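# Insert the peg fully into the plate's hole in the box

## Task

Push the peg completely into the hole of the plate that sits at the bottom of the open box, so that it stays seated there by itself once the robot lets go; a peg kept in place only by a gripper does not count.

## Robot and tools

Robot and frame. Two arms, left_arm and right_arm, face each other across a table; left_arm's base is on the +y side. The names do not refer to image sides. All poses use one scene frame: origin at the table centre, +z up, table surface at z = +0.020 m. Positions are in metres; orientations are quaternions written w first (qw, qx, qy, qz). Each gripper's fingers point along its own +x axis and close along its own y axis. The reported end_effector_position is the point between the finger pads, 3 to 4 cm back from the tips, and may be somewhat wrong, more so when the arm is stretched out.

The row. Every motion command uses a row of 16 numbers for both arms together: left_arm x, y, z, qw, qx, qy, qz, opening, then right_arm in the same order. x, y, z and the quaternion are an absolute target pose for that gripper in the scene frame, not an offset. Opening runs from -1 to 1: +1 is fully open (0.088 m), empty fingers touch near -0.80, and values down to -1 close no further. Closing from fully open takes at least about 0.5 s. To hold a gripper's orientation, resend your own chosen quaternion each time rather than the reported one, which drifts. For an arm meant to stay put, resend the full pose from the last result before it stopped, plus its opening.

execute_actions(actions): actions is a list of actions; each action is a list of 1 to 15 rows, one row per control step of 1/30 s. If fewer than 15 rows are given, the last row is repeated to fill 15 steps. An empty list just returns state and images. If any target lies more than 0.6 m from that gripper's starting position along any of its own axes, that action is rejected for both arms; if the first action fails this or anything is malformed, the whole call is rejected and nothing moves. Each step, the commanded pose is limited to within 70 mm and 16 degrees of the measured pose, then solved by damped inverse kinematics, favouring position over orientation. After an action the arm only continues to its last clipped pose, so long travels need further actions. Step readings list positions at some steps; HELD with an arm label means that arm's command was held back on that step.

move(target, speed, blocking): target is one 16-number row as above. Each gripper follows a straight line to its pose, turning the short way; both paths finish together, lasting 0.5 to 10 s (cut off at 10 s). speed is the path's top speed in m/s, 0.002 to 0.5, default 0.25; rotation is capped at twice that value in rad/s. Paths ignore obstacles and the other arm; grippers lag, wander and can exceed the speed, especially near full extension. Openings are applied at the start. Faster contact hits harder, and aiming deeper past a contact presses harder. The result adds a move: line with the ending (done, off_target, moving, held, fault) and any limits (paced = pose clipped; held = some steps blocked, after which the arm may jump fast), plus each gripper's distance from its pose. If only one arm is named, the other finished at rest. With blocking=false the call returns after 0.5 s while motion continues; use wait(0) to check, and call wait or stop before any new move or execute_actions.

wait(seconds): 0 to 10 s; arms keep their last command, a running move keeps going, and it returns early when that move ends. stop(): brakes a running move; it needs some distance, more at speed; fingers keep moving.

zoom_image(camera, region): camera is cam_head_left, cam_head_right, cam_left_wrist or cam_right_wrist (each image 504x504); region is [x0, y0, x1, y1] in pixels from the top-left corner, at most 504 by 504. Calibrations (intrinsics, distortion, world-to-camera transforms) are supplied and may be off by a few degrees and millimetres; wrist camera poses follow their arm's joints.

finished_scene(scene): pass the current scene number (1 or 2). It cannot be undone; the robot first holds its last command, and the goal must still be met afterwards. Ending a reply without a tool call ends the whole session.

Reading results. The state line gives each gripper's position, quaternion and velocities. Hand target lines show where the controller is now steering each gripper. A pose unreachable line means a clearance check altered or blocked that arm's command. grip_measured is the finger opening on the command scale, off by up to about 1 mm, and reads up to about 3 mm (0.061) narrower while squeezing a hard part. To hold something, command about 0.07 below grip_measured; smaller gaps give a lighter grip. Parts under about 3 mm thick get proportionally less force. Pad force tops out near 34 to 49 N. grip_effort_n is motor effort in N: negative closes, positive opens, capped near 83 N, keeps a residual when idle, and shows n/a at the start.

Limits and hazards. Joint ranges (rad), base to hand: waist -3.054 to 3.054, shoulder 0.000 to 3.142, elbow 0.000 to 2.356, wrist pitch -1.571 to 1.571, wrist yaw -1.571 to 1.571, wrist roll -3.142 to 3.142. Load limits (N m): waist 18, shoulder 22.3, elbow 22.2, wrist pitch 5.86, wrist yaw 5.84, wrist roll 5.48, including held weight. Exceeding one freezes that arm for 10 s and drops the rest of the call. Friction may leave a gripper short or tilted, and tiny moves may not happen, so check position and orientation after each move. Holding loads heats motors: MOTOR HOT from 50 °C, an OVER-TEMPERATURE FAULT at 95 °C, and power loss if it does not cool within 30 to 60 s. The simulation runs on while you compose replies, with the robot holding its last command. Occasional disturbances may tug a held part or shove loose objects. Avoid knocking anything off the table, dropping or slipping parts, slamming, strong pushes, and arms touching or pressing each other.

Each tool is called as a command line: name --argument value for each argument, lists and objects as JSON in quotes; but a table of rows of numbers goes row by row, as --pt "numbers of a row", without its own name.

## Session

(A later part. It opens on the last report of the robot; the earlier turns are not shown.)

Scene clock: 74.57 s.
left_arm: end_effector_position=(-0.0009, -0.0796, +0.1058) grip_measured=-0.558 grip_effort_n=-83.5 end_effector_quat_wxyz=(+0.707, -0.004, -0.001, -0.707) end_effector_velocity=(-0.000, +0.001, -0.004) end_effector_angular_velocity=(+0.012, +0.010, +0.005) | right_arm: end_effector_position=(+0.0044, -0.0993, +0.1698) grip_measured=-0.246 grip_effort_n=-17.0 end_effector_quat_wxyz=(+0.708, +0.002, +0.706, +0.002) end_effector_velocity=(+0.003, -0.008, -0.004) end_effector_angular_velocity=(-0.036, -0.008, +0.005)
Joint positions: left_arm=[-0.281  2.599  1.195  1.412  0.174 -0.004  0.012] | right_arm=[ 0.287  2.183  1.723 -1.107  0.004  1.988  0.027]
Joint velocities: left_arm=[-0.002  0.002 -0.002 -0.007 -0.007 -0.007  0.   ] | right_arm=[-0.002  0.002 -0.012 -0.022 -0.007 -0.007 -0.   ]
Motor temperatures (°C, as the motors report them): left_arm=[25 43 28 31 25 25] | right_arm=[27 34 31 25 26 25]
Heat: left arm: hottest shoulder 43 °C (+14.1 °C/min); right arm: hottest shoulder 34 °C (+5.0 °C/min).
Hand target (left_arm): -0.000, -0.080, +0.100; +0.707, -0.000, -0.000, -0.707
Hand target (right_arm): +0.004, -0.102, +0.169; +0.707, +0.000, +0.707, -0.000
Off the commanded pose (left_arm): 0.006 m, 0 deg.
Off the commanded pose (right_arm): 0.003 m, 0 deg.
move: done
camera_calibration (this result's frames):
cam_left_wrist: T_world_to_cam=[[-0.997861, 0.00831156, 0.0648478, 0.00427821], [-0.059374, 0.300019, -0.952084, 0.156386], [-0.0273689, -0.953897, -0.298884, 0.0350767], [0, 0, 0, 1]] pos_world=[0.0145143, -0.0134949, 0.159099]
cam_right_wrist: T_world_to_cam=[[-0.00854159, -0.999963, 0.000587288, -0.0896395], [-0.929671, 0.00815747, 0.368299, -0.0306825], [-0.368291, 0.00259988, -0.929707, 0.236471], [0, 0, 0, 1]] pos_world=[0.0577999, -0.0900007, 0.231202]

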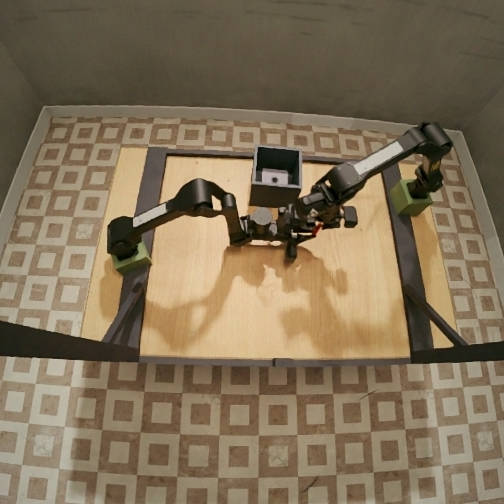

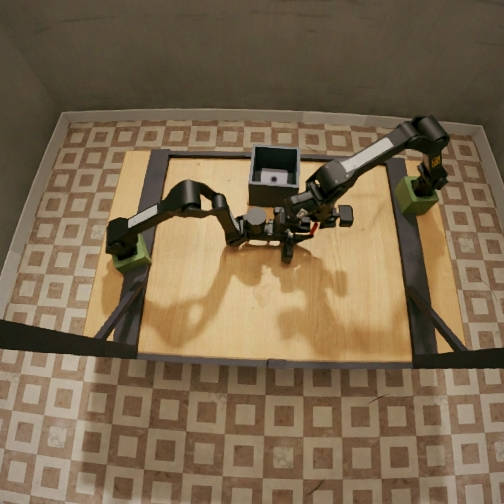

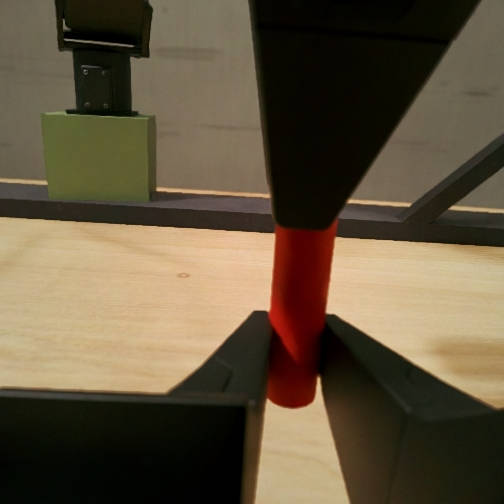

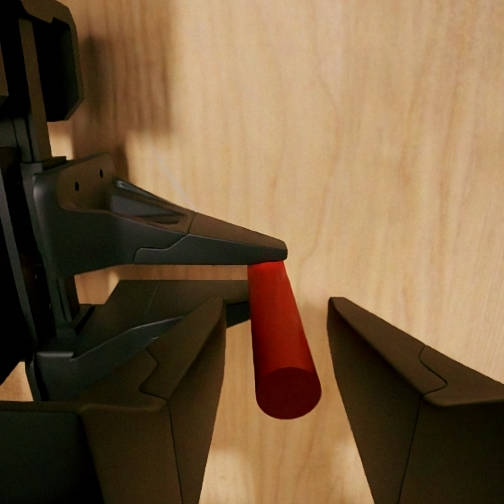

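move --target '[0.0,-0.08,0.10,0.707,0,0,-0.707,-0.63, 0.004,-0.100,0.169,0.707,0,0.707,0,-0.63]' --speed 0.03

move --target '[0.0,-0.08,0.10,0.707,0,0,-0.707,0.2, 0.004,-0.100,0.169,0.707,0,0.707,0,-0.63]' --speed 0.03

move --target '[-0.03,0.0,0.12,0.707,0,0,-0.707,0.2, 0.004,-0.100,0.169,0.707,0,0.707,0,-0.63]' --speed 0.15

move --target '[-0.08,0.15,0.25,0.707,0,0,-0.707,0.2, 0.06,-0.100,0.28,0.707,0,0.707,0,-0.63]'

Scene clock: 82.97 s.
left_arm: end_effector_position=(-0.0010, -0.0797, +0.1059) grip_measured=-0.558 grip_effort_n=-83.5 end_effector_quat_wxyz=(+0.707, -0.004, -0.001, -0.707) end_effector_velocity=(-0.003, +0.000, -0.004) end_effector_angular_velocity=(+0.012, +0.024, -0.000) | right_arm: end_effector_position=(+0.0044, -0.0994, +0.1695) grip_measured=-0.575 grip_effort_n=-83.5 end_effector_quat_wxyz=(+0.708, +0.002, +0.706, +0.002) end_effector_velocity=(+0.003, -0.002, -0.001) end_effector_angular_velocity=(-0.008, -0.012, -0.010)
Joint positions: left_arm=[-0.281  2.599  1.196  1.411  0.175 -0.004  0.012] | right_arm=[ 0.287  2.183  1.722 -1.106  0.004  1.988  0.011]
Joint velocities: left_arm=[-0.007  0.002 -0.002 -0.007 -0.007 -0.022 -0.   ] | right_arm=[-0.002 -0.002 -0.007 -0.007  0.007  0.007  0.   ]
Motor temperatures (°C, as the motors report them): left_arm=[25 43 28 32 25 25] | right_arm=[27 37 31 25 26 25]
Heat: left arm: hottest shoulder 43 °C (+12.1 °C/min); right arm: hottest shoulder 37 °C (+8.1 °C/min).
Hand target (left_arm): -0.000, -0.080, +0.100; +0.707, +0.000, +0.000, -0.707
Hand target (right_arm): +0.004, -0.100, +0.169; +0.707, -0.000, +0.707, +0.000
Off the commanded pose (left_arm): 0.006 m, 0 deg.
Off the commanded pose (right_arm): 0.001 m, 0 deg.
move: done
camera_calibration (this result's frames):
cam_left_wrist: T_world_to_cam=[[-0.997854, 0.00907279, 0.0648423, 0.00423857], [-0.0591398, 0.300065, -0.952084, 0.156447], [-0.028095, -0.953876, -0.298885, 0.0350033], [0, 0, 0, 1]] pos_world=[0.0144651, -0.0135938, 0.159137]
cam_right_wrist: T_world_to_cam=[[-0.00854159, -0.999963, 0.000587288, -0.0896969], [-0.929671, 0.00815747, 0.368299, -0.0305544], [-0.368291, 0.00259988, -0.929707, 0.236219], [0, 0, 0, 1]] pos_world=[0.0578255, -0.0900586, 0.23092]

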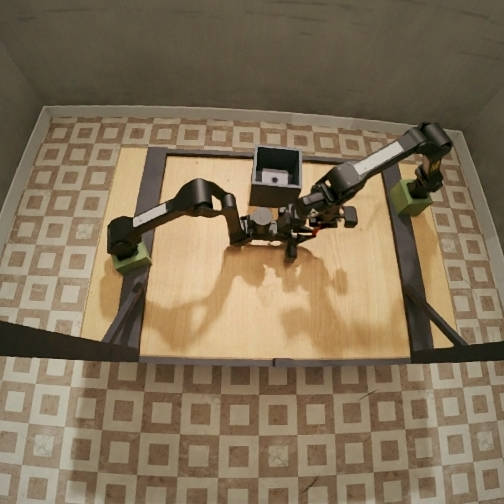

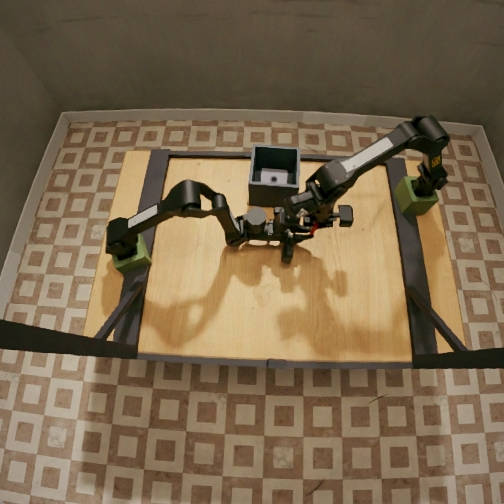

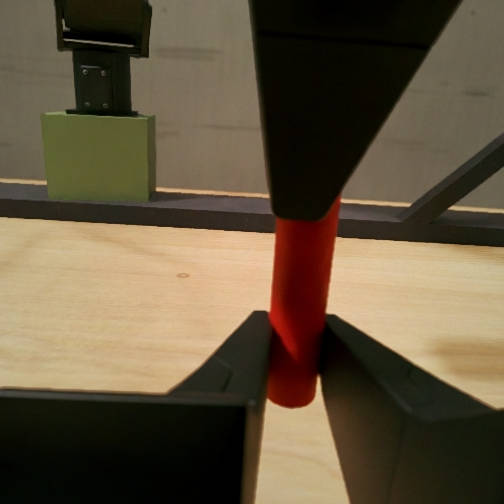

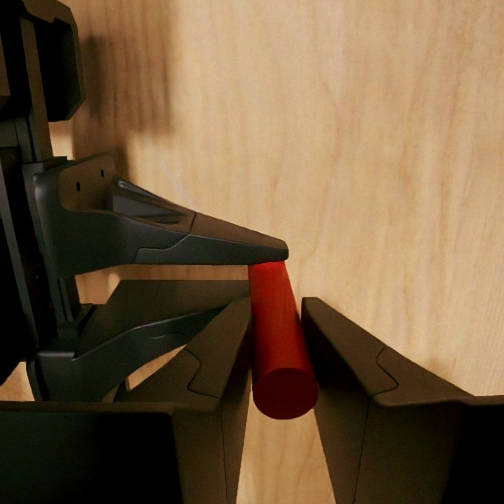

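Scene clock: 83.73 s.
left_arm: end_effector_position=(-0.0010, -0.0797, +0.1059) grip_measured=+0.195 grip_effort_n=16.0 end_effector_quat_wxyz=(+0.707, -0.004, -0.001, -0.707) end_effector_velocity=(-0.003, -0.000, +0.002) end_effector_angular_velocity=(-0.007, +0.006, -0.000) | right_arm: end_effector_position=(+0.0044, -0.0994, +0.1695) grip_measured=-0.575 grip_effort_n=-83.5 end_effector_quat_wxyz=(+0.708, +0.002, +0.706, +0.002) end_effector_velocity=(-0.001, -0.003, +0.002) end_effector_angular_velocity=(-0.011, +0.019, +0.020)
Joint positions: left_arm=[-0.281  2.599  1.196  1.411  0.175 -0.004  0.049] | right_arm=[ 0.287  2.183  1.722 -1.106  0.004  1.988  0.011]
Joint velocities: left_arm=[-0.007 -0.002 -0.002  0.007 -0.007 -0.007  0.001] | right_arm=[-0.002 -0.007 -0.002 -0.007 -0.022 -0.022 -0.   ]
Motor temperatures (°C, as the motors report them): left_arm=[25 43 28 32 25 25] | right_arm=[27 37 31 25 26 25]
Heat: left arm: hottest shoulder 43 °C (+11.1 °C/min); right arm: hottest shoulder 37 °C (+8.1 °C/min).
Hand target (left_arm): -0.000, -0.080, +0.100; +0.707, -0.000, -0.000, -0.707
Hand target (right_arm): +0.004, -0.100, +0.169; +0.707, -0.000, +0.707, -0.000
Off the commanded pose (left_arm): 0.006 m, 0 deg.
Off the commanded pose (right_arm): 0.001 m, 0 deg.
move: done
camera_calibration (this result's frames):
cam_left_wrist: T_world_to_cam=[[-0.997854, 0.00907279, 0.0648423, 0.00423857], [-0.0591398, 0.300065, -0.952084, 0.156447], [-0.028095, -0.953876, -0.298885, 0.0350033], [0, 0, 0, 1]] pos_world=[0.0144651, -0.0135938, 0.159137]
cam_right_wrist: T_world_to_cam=[[-0.00854159, -0.999963, 0.000587288, -0.0896969], [-0.929671, 0.00815747, 0.368299, -0.0305544], [-0.368291, 0.00259988, -0.929707, 0.236219], [0, 0, 0, 1]] pos_world=[0.0578255, -0.0900586, 0.23092]

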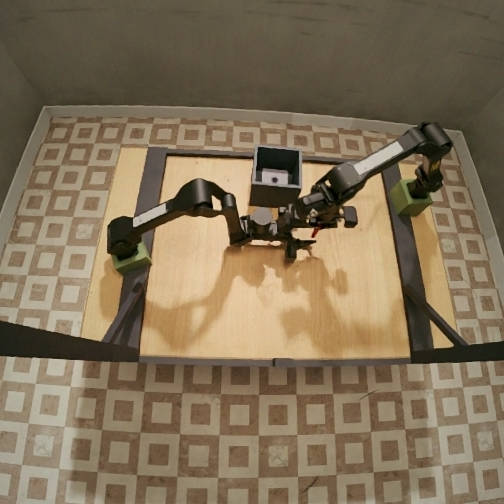

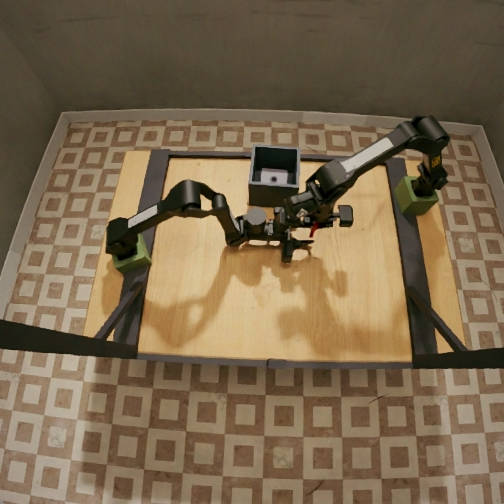

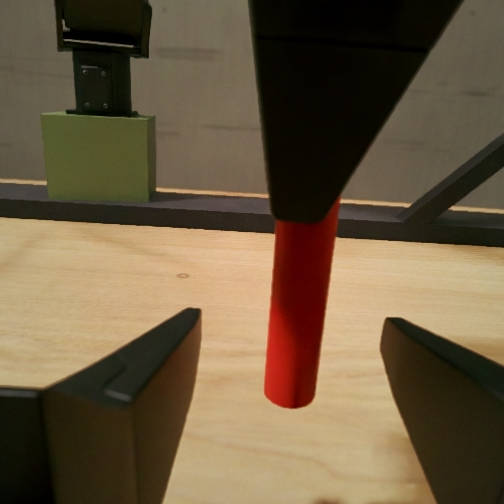

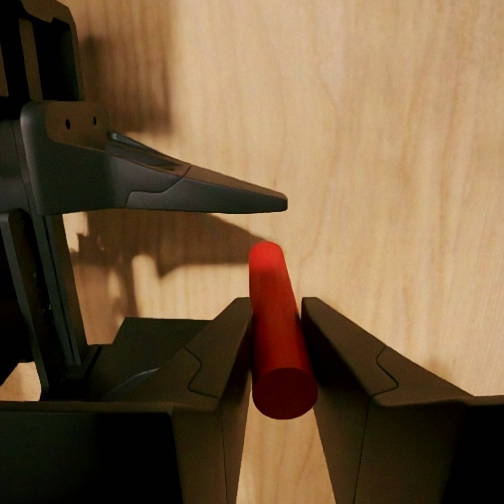

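Scene clock: 84.90 s.
left_arm: end_effector_position=(-0.0287, +0.0001, +0.1113) grip_measured=+0.197 grip_effort_n=16.0 end_effector_quat_wxyz=(+0.706, +0.019, +0.024, -0.708) end_effector_velocity=(+0.002, +0.002, +0.001) end_effector_angular_velocity=(+0.007, +0.007, +0.020) | right_arm: end_effector_position=(+0.0044, -0.0994, +0.1695) grip_measured=-0.575 grip_effort_n=-83.5 end_effector_quat_wxyz=(+0.708, +0.002, +0.706, +0.002) end_effector_velocity=(+0.000, -0.000, -0.001) end_effector_angular_velocity=(-0.001, +0.008, -0.010)
Joint positions: left_arm=[-0.32   2.426  0.791  1.574  0.139  0.001  0.049] | right_arm=[ 0.287  2.183  1.722 -1.106  0.004  1.988  0.011]
Joint velocities: left_arm=[-0.002 -0.012 -0.012 -0.007 -0.022 -0.007 -0.   ] | right_arm=[-0.002 -0.002 -0.007  0.007 -0.007  0.007 -0.   ]
Motor temperatures (°C, as the motors report them): left_arm=[25 43 28 32 25 25] | right_arm=[27 37 31 25 26 25]
Heat: left arm: hottest shoulder 43 °C (+11.1 °C/min); right arm: hottest shoulder 37 °C (+8.1 °C/min).
Hand target (left_arm): -0.029, -0.000, +0.120; +0.706, +0.015, +0.015, -0.708
Hand target (right_arm): +0.004, -0.100, +0.169; +0.707, +0.000, +0.707, +0.000
Off the commanded pose (left_arm): 0.009 m, 4 deg.
Off the commanded pose (right_arm): 0.001 m, 0 deg.
joint sent to its limit (left arm) — the command would take joint 4 (wrist pitch) past its upper limit, so that joint was sent only as far as its limit.
move: off_target (left_arm)
camera_calibration (this result's frames):
cam_left_wrist: T_world_to_cam=[[-0.997534, 0.00767584, 0.0697705, -0.0249793], [-0.062191, 0.364215, -0.929236, 0.133393], [-0.0325441, -0.931283, -0.362839, 0.118929], [0, 0, 0, 1]] pos_world=[-0.0127514, 0.0623647, 0.168849]
cam_right_wrist: T_world_to_cam=[[-0.00854159, -0.999963, 0.000587288, -0.0896969], [-0.929671, 0.00815747, 0.368299, -0.0305544], [-0.368291, 0.00259988, -0.929707, 0.236219], [0, 0, 0, 1]] pos_world=[0.0578255, -0.0900586, 0.23092]

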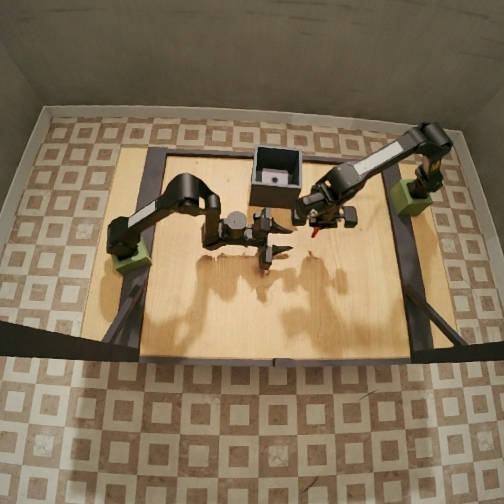

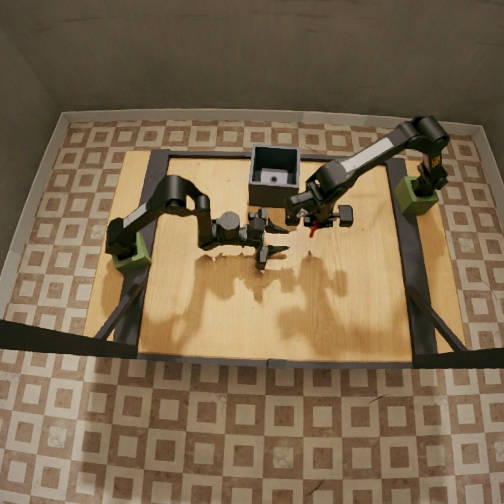

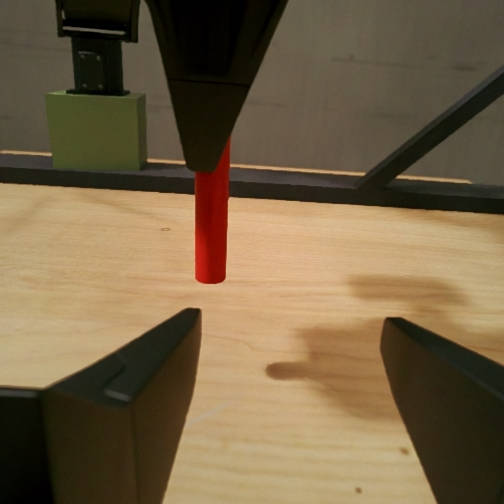

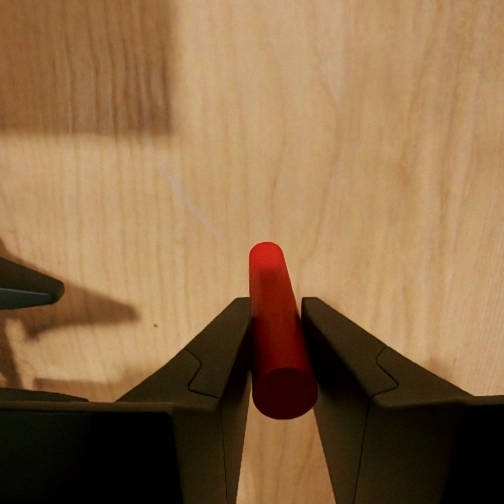

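Scene clock: 86.43 s.
left_arm: end_effector_position=(-0.0786, +0.1481, +0.2493) grip_measured=+0.197 grip_effort_n=15.6 end_effector_quat_wxyz=(+0.707, +0.001, +0.000, -0.708) end_effector_velocity=(-0.001, +0.004, -0.006) end_effector_angular_velocity=(+0.046, +0.006, +0.010) | right_arm: end_effector_position=(+0.0595, -0.1011, +0.2756) grip_measured=-0.575 grip_effort_n=-83.5 end_effector_quat_wxyz=(+0.710, -0.004, +0.705, -0.004) end_effector_velocity=(+0.002, -0.001, +0.002) end_effector_angular_velocity=(-0.000, -0.007, +0.020)
Joint positions: left_arm=[-0.485  1.386  0.166  1.219 -0.028  0.001  0.049] | right_arm=[ 0.162  2.092  2.002 -1.494  0.003  1.863  0.011]
Joint velocities: left_arm=[-0.012 -0.056 -0.007 -0.095 -0.022 -0.007 -0.   ] | right_arm=[-0.002 -0.002  0.002 -0.007  0.007 -0.022  0.   ]
Motor temperatures (°C, as the motors report them): left_arm=[25 43 28 32 25 25] | right_arm=[27 38 31 25 26 25]
Heat: left arm: hottest shoulder 43 °C (+10.0 °C/min); right arm: hottest shoulder 38 °C (+9.0 °C/min).
Hand target (left_arm): -0.079, +0.150, +0.251; +0.707, -0.001, +0.000, -0.707
Hand target (right_arm): +0.060, -0.099, +0.280; +0.707, -0.000, +0.707, -0.000
Off the commanded pose (left_arm): 0.002 m, 0 deg.
Off the commanded pose (right_arm): 0.005 m, 1 deg.
move: done
camera_calibration (this result's frames):
cam_left_wrist: T_world_to_cam=[[-0.998098, 0.0100118, 0.0608217, -0.0837758], [-0.0547672, 0.308747, -0.949566, 0.218486], [-0.0282854, -0.951092, -0.307611, 0.294724], [0, 0, 0, 1]] pos_world=[-0.0633143, 0.213692, 0.303223]
cam_right_wrist: T_world_to_cam=[[-0.00858628, -0.99981, 0.0174994, -0.095627], [-0.931419, 0.0143641, 0.363666, -0.016363], [-0.363849, -0.0131767, -0.931365, 0.353725], [0, 0, 0, 1]] pos_world=[0.11264, -0.0907129, 0.337071]

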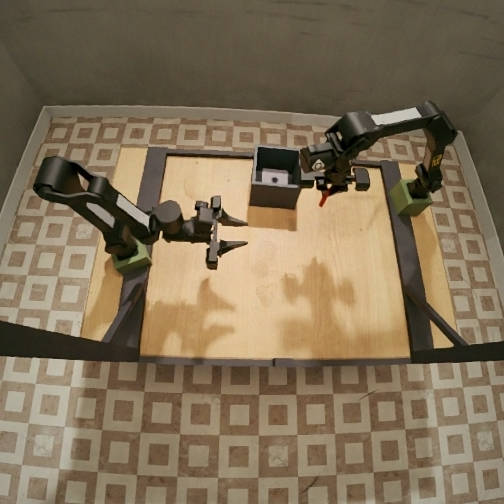

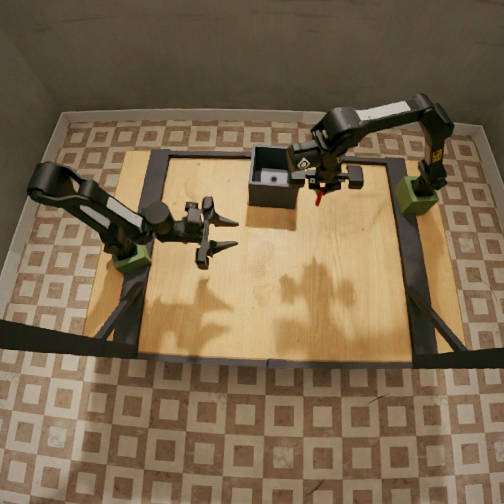

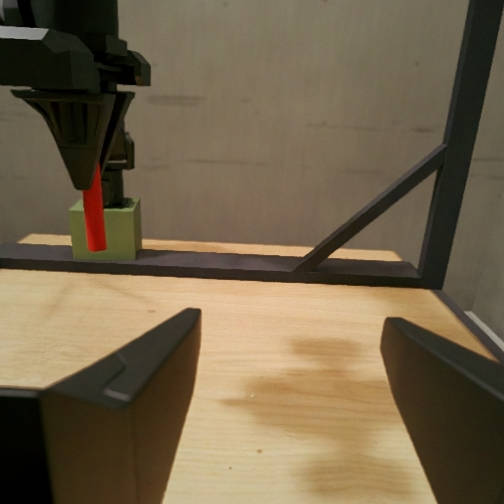

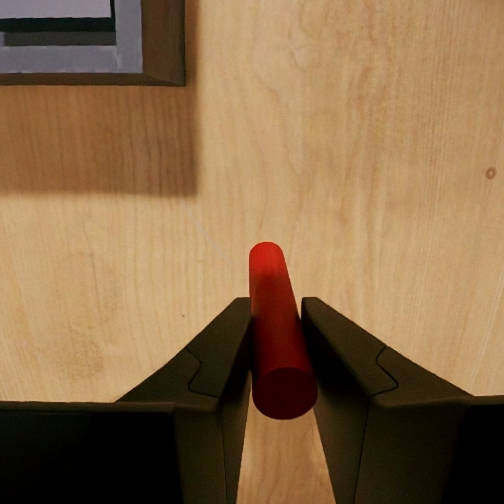

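move --target '[-0.08,0.15,0.25,0.707,0,0,-0.707,0.2, 0.19,0.025,0.27,0.707,0,0.707,0,-0.63]' --speed 0.15

Scene clock: 94.23 s.
left_arm: end_effector_position=(-0.0796, +0.1485, +0.2496) grip_measured=+0.197 grip_effort_n=16.5 end_effector_quat_wxyz=(+0.707, +0.001, +0.001, -0.707) end_effector_velocity=(+0.000, +0.001, -0.000) end_effector_angular_velocity=(+0.002, +0.007, +0.005) | right_arm: end_effector_position=(+0.1897, +0.0208, +0.2707) grip_measured=-0.575 grip_effort_n=-83.5 end_effector_quat_wxyz=(+0.703, +0.095, +0.698, +0.092) end_effector_velocity=(+0.000, +0.001, +0.001) end_effector_angular_velocity=(+0.007, +0.005, +0.007)
Joint positions: left_arm=[-0.491  1.38   0.166  1.211 -0.035  0.001  0.049] | right_arm=[-0.162  2.33   2.342 -1.317 -0.001  1.543  0.011]
Joint velocities: left_arm=[-0.002 -0.007 -0.002 -0.007 -0.007 -0.007  0.   ] | right_arm=[-0.002 -0.002 -0.002  0.007 -0.007 -0.007 -0.   ]
Motor temperatures (°C, as the motors report them): left_arm=[25 41 28 33 25 25] | right_arm=[27 39 32 25 26 25]
Heat: left arm: hottest shoulder 41 °C (+5.0 °C/min); right arm: hottest shoulder 39 °C (+9.0 °C/min).
Hand target (left_arm): -0.080, +0.150, +0.250; +0.707, +0.000, +0.000, -0.707
Hand target (right_arm): +0.190, +0.024, +0.269; +0.703, +0.096, +0.699, +0.095
Off the commanded pose (left_arm): 0.002 m, 0 deg.
Off the commanded pose (right_arm): 0.004 m, 15 deg.
joint sent to its limit (right arm) — the command would take joint 3 (elbow) past its upper limit, so that joint was sent only as far as its limit.
move: off_target (right_arm)
camera_calibration (this result's frames):
cam_left_wrist: T_world_to_cam=[[-0.998109, 0.0091808, 0.0607796, -0.0846357], [-0.0549528, 0.309791, -0.949215, 0.218392], [-0.0275435, -0.950761, -0.3087, 0.295429], [0, 0, 0, 1]] pos_world=[-0.0643372, 0.214003, 0.303644]
cam_right_wrist: T_world_to_cam=[[-0.0120232, -0.966362, -0.256904, 0.101676], [-0.931658, -0.0824787, 0.353851, 0.109636], [-0.363138, 0.243601, -0.899327, 0.384034], [0, 0, 0, 1]] pos_world=[0.242822, 0.0137471, 0.332699]

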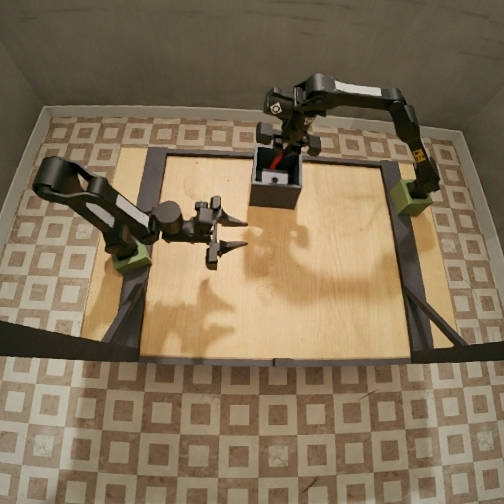

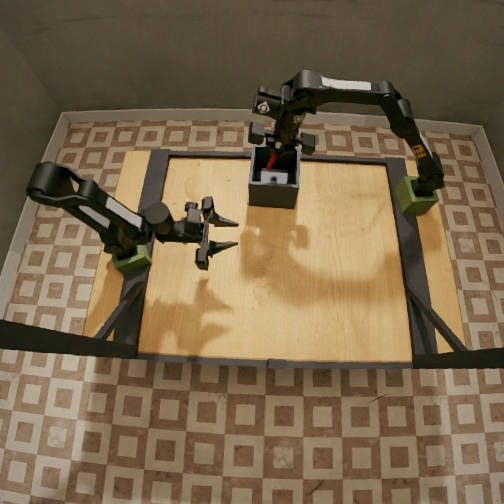

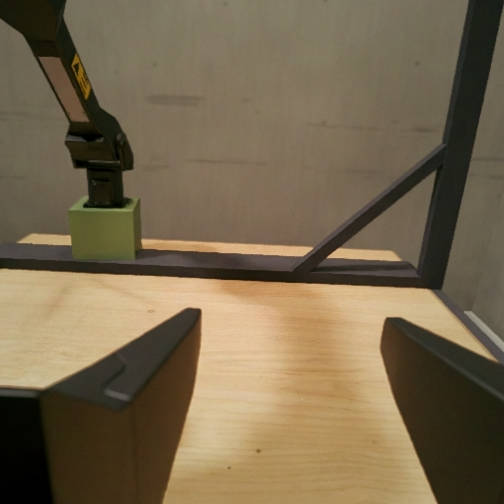

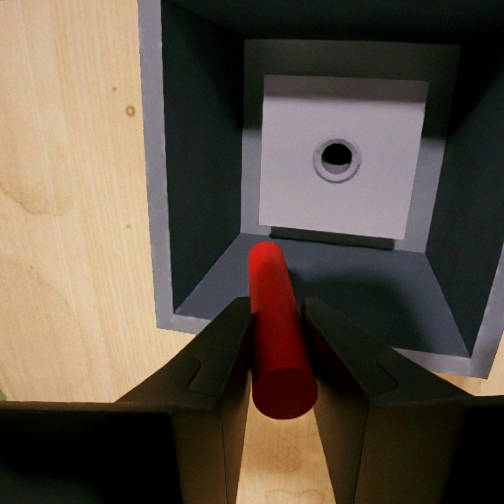

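move --target '[-0.08,0.15,0.25,0.707,0,0,-0.707,0.2, 0.203,0.022,0.18,0.707,0,0.707,0,-0.63]' --speed 0.1

Scene clock: 103.27 s.
left_arm: end_effector_position=(-0.0797, +0.1485, +0.2497) grip_measured=+0.197 grip_effort_n=16.0 end_effector_quat_wxyz=(+0.707, +0.001, +0.001, -0.707) end_effector_velocity=(+0.000, +0.001, +0.001) end_effector_angular_velocity=(-0.007, -0.007, +0.005) | right_arm: end_effector_position=(+0.2015, +0.0184, +0.1826) grip_measured=-0.575 grip_effort_n=-83.5 end_effector_quat_wxyz=(+0.708, +0.026, +0.705, +0.027) end_effector_velocity=(-0.000, -0.003, -0.001) end_effector_angular_velocity=(-0.012, +0.007, +0.005)
Joint positions: left_arm=[-0.492  1.38   0.166  1.211 -0.035  0.001  0.049] | right_arm=[-0.186  2.513  2.343 -1.327 -0.001  1.514  0.011]
Joint velocities: left_arm=[-0.002 -0.002 -0.002  0.007 -0.007  0.007 -0.   ] | right_arm=[-0.002 -0.002 -0.007 -0.007 -0.007 -0.007  0.   ]
Motor temperatures (°C, as the motors report them): left_arm=[25 39 28 34 25 25] | right_arm=[27 41 33 25 26 25]
Heat: left arm: hottest shoulder 39 °C (+1.0 °C/min); right arm: hottest shoulder 41 °C (+11.1 °C/min).
Hand target (left_arm): -0.080, +0.150, +0.250; +0.707, -0.000, -0.000, -0.707
Hand target (right_arm): +0.203, +0.021, +0.180; +0.708, +0.027, +0.705, +0.027
Off the commanded pose (left_arm): 0.002 m, 0 deg.
Off the commanded pose (right_arm): 0.005 m, 4 deg.
joint sent to its limit (right arm) — the command would take joint 3 (elbow) past its upper limit, so that joint was sent only as far as its limit.
move: off_target (right_arm)
camera_calibration (this result's frames):
cam_left_wrist: T_world_to_cam=[[-0.998105, 0.00958472, 0.0607895, -0.0848284], [-0.0548475, 0.30945, -0.949333, 0.218552], [-0.0279104, -0.950868, -0.308337, 0.295349], [0, 0, 0, 1]] pos_world=[-0.0644373, 0.21402, 0.303702]
cam_right_wrist: T_world_to_cam=[[-0.00800965, -0.997557, -0.0693929, 0.0423975], [-0.930147, -0.0180433, 0.366743, 0.147755], [-0.367099, 0.0674832, -0.927731, 0.31888], [0, 0, 0, 1]] pos_world=[0.254834, 0.0234409, 0.244589]

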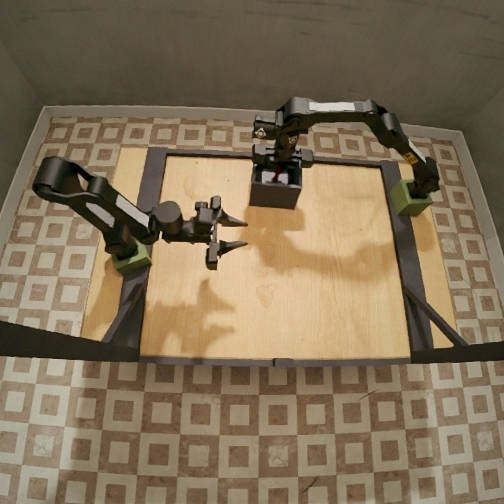

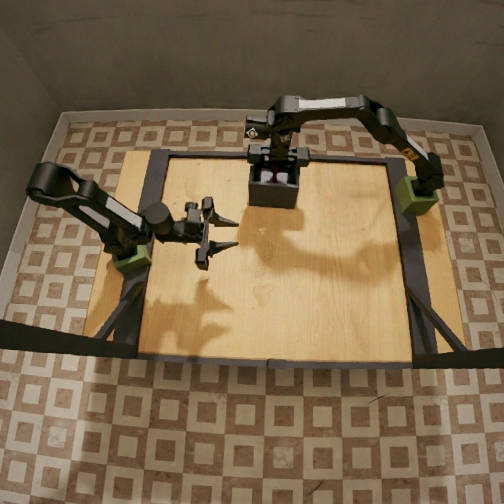

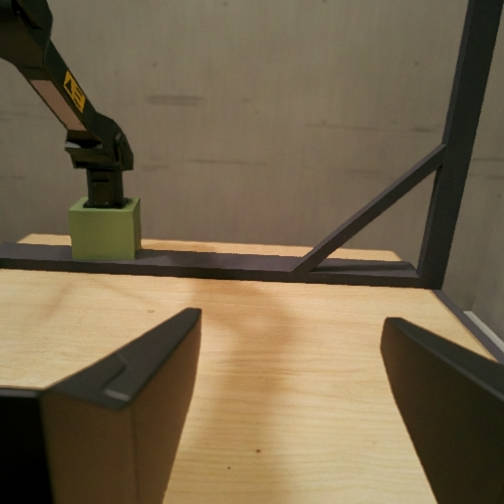

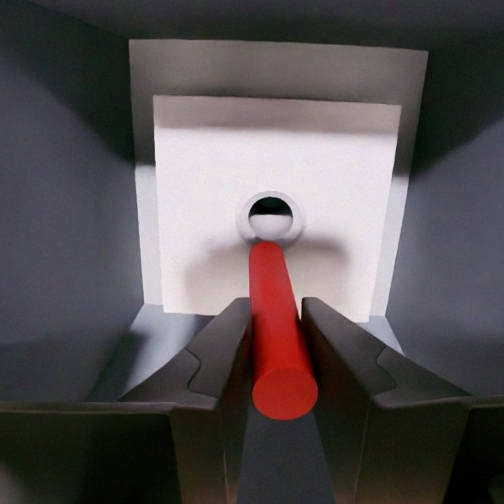

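move --target '[-0.08,0.15,0.25,0.707,0,0,-0.707,0.2, 0.212,0.022,0.167,0.707,0,0.707,0,-0.63]' --speed 0.04

Scene clock: 112.20 s.
left_arm: end_effector_position=(-0.0797, +0.1485, +0.2497) grip_measured=+0.197 grip_effort_n=16.0 end_effector_quat_wxyz=(+0.707, +0.001, +0.001, -0.707) end_effector_velocity=(-0.002, +0.001, +0.001) end_effector_angular_velocity=(-0.007, +0.022, -0.010) | right_arm: end_effector_position=(+0.2086, +0.0201, +0.1781) grip_measured=-0.575 grip_effort_n=-83.5 end_effector_quat_wxyz=(+0.708, +0.025, +0.705, +0.028) end_effector_velocity=(+0.002, -0.001, -0.001) end_effector_angular_velocity=(-0.008, -0.008, +0.019)
Joint positions: left_arm=[-0.492  1.38   0.166  1.211 -0.035  0.001  0.049] | right_arm=[-0.2    2.526  2.35  -1.32  -0.002  1.497  0.011]
Joint velocities: left_arm=[-0.002 -0.002 -0.002  0.007  0.007 -0.022 -0.   ] | right_arm=[-0.002  0.002  0.002 -0.007  0.007 -0.022 -0.   ]
Motor temperatures (°C, as the motors report them): left_arm=[25 38 28 34 25 25] | right_arm=[27 42 33 25 26 25]
Heat: left arm: hottest shoulder 38 °C (-3.0 °C/min); right arm: hottest shoulder 42 °C (+11.1 °C/min).
Hand target (left_arm): -0.080, +0.150, +0.250; +0.707, +0.000, +0.000, -0.707
Hand target (right_arm): +0.212, +0.021, +0.167; +0.708, +0.021, +0.705, +0.021
Off the commanded pose (left_arm): 0.002 m, 0 deg.
Off the commanded pose (right_arm): 0.012 m, 4 deg.
joint sent to its limit (right arm) — the command would take joint 3 (elbow) past its upper limit, so that joint was sent only as far as its limit.
move: off_target (right_arm)
camera_calibration (this result's frames):
cam_left_wrist: T_world_to_cam=[[-0.998105, 0.00958472, 0.0607895, -0.0848284], [-0.0548475, 0.30945, -0.949333, 0.218552], [-0.0279104, -0.950868, -0.308337, 0.295349], [0, 0, 0, 1]] pos_world=[-0.0644373, 0.21402, 0.303702]
cam_right_wrist: T_world_to_cam=[[-0.00530157, -0.997576, -0.0693854, 0.0432964], [-0.930276, -0.0205326, 0.366285, 0.156198], [-0.366821, 0.0664894, -0.927912, 0.317193], [0, 0, 0, 1]] pos_world=[0.26189, 0.0253087, 0.240119]

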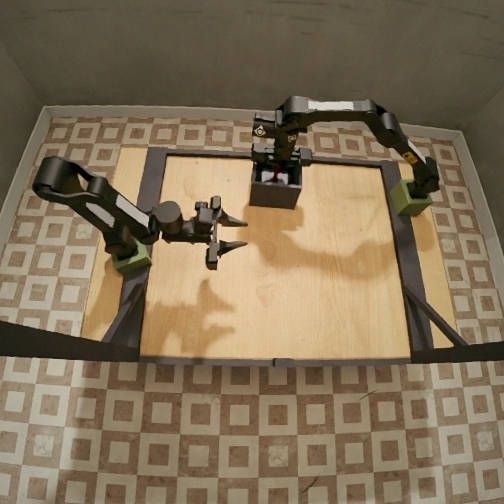

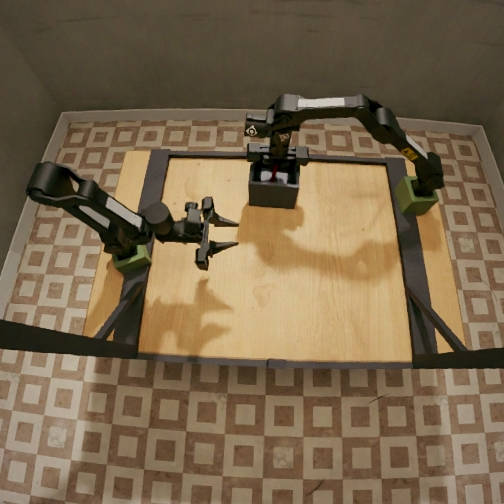

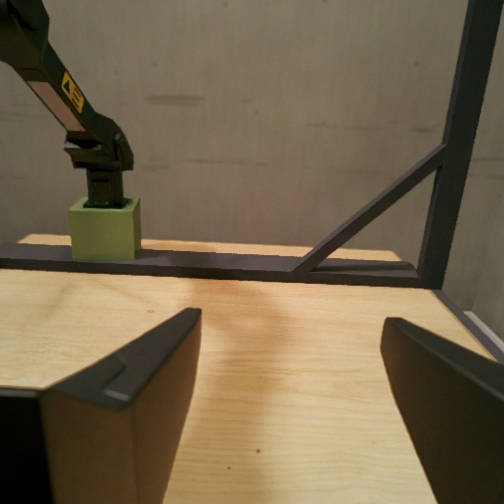

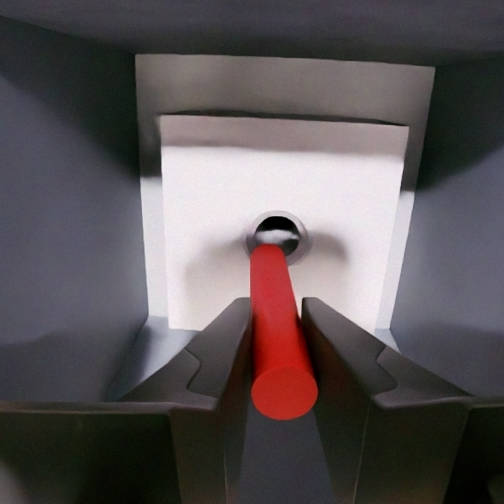

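move --target '[-0.08,0.15,0.25,0.707,0,0,-0.707,0.2, 0.212,0.019,0.16,0.707,0,0.707,0,-0.63]' --speed 0.04

Scene clock: 117.70 s.
left_arm: end_effector_position=(-0.0797, +0.1485, +0.2497) grip_measured=+0.197 grip_effort_n=16.5 end_effector_quat_wxyz=(+0.707, +0.001, +0.001, -0.707) end_effector_velocity=(+0.002, -0.001, +0.002) end_effector_angular_velocity=(-0.007, +0.008, +0.020) | right_arm: end_effector_position=(+0.2087, +0.0200, +0.1764) grip_measured=-0.575 grip_effort_n=-83.5 end_effector_quat_wxyz=(+0.708, +0.023, +0.706, +0.026) end_effector_velocity=(-0.000, -0.004, -0.001) end_effector_angular_velocity=(-0.022, +0.006, +0.035)
Joint positions: left_arm=[-0.492  1.38   0.166  1.211 -0.035  0.001  0.049] | right_arm=[-0.201  2.533  2.356 -1.325 -0.002  1.497  0.011]
Joint velocities: left_arm=[-0.002  0.002  0.002  0.007 -0.022 -0.007  0.   ] | right_arm=[-0.002  0.002  0.002 -0.022 -0.007 -0.037 -0.   ]
Motor temperatures (°C, as the motors report them): left_arm=[25 37 28 35 25 25] | right_arm=[27 43 33 26 26 25]
Heat: left arm: hottest shoulder 37 °C (-5.1 °C/min); right arm: hottest shoulder 43 °C (+12.3 °C/min).
Hand target (left_arm): -0.080, +0.150, +0.250; +0.707, -0.000, +0.000, -0.707
Hand target (right_arm): +0.212, +0.018, +0.160; +0.708, +0.013, +0.706, +0.013
Off the commanded pose (left_arm): 0.002 m, 0 deg.
Off the commanded pose (right_arm): 0.017 m, 4 deg.
joint sent to its limit (right arm) — the command would take joint 3 (elbow) past its upper limit, so that joint was sent only as far as its limit.
move: off_target (right_arm)
camera_calibration (this result's frames):
cam_left_wrist: T_world_to_cam=[[-0.998105, 0.00958472, 0.0607895, -0.0848284], [-0.0548475, 0.30945, -0.949333, 0.218552], [-0.0279104, -0.950868, -0.308337, 0.295349], [0, 0, 0, 1]] pos_world=[-0.0644373, 0.21402, 0.303702]
cam_right_wrist: T_world_to_cam=[[-0.00494217, -0.997932, -0.0640903, 0.042004], [-0.930012, -0.0189666, 0.36704, 0.156703], [-0.367496, 0.0614187, -0.927995, 0.31595], [0, 0, 0, 1]] pos_world=[0.262053, 0.025484, 0.238376]

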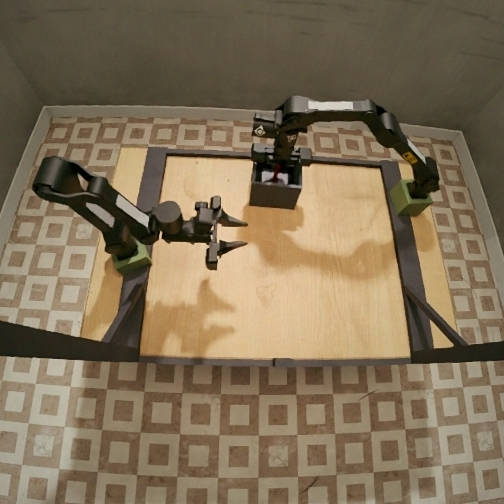

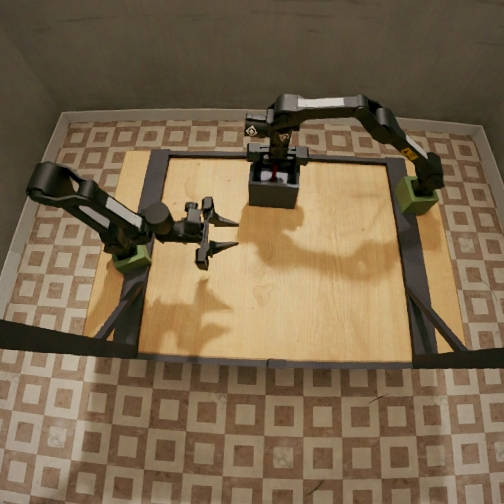

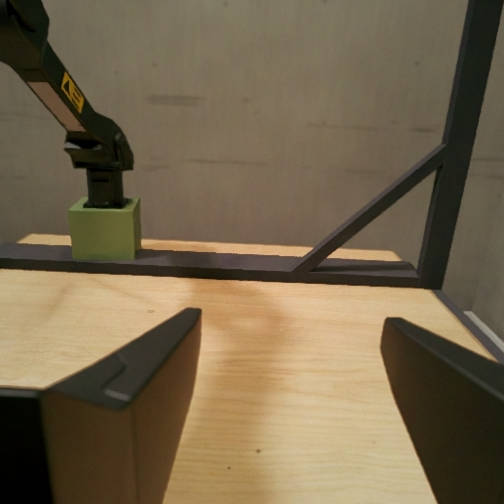

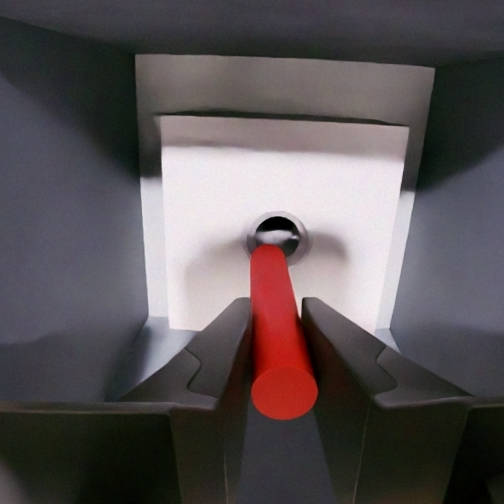

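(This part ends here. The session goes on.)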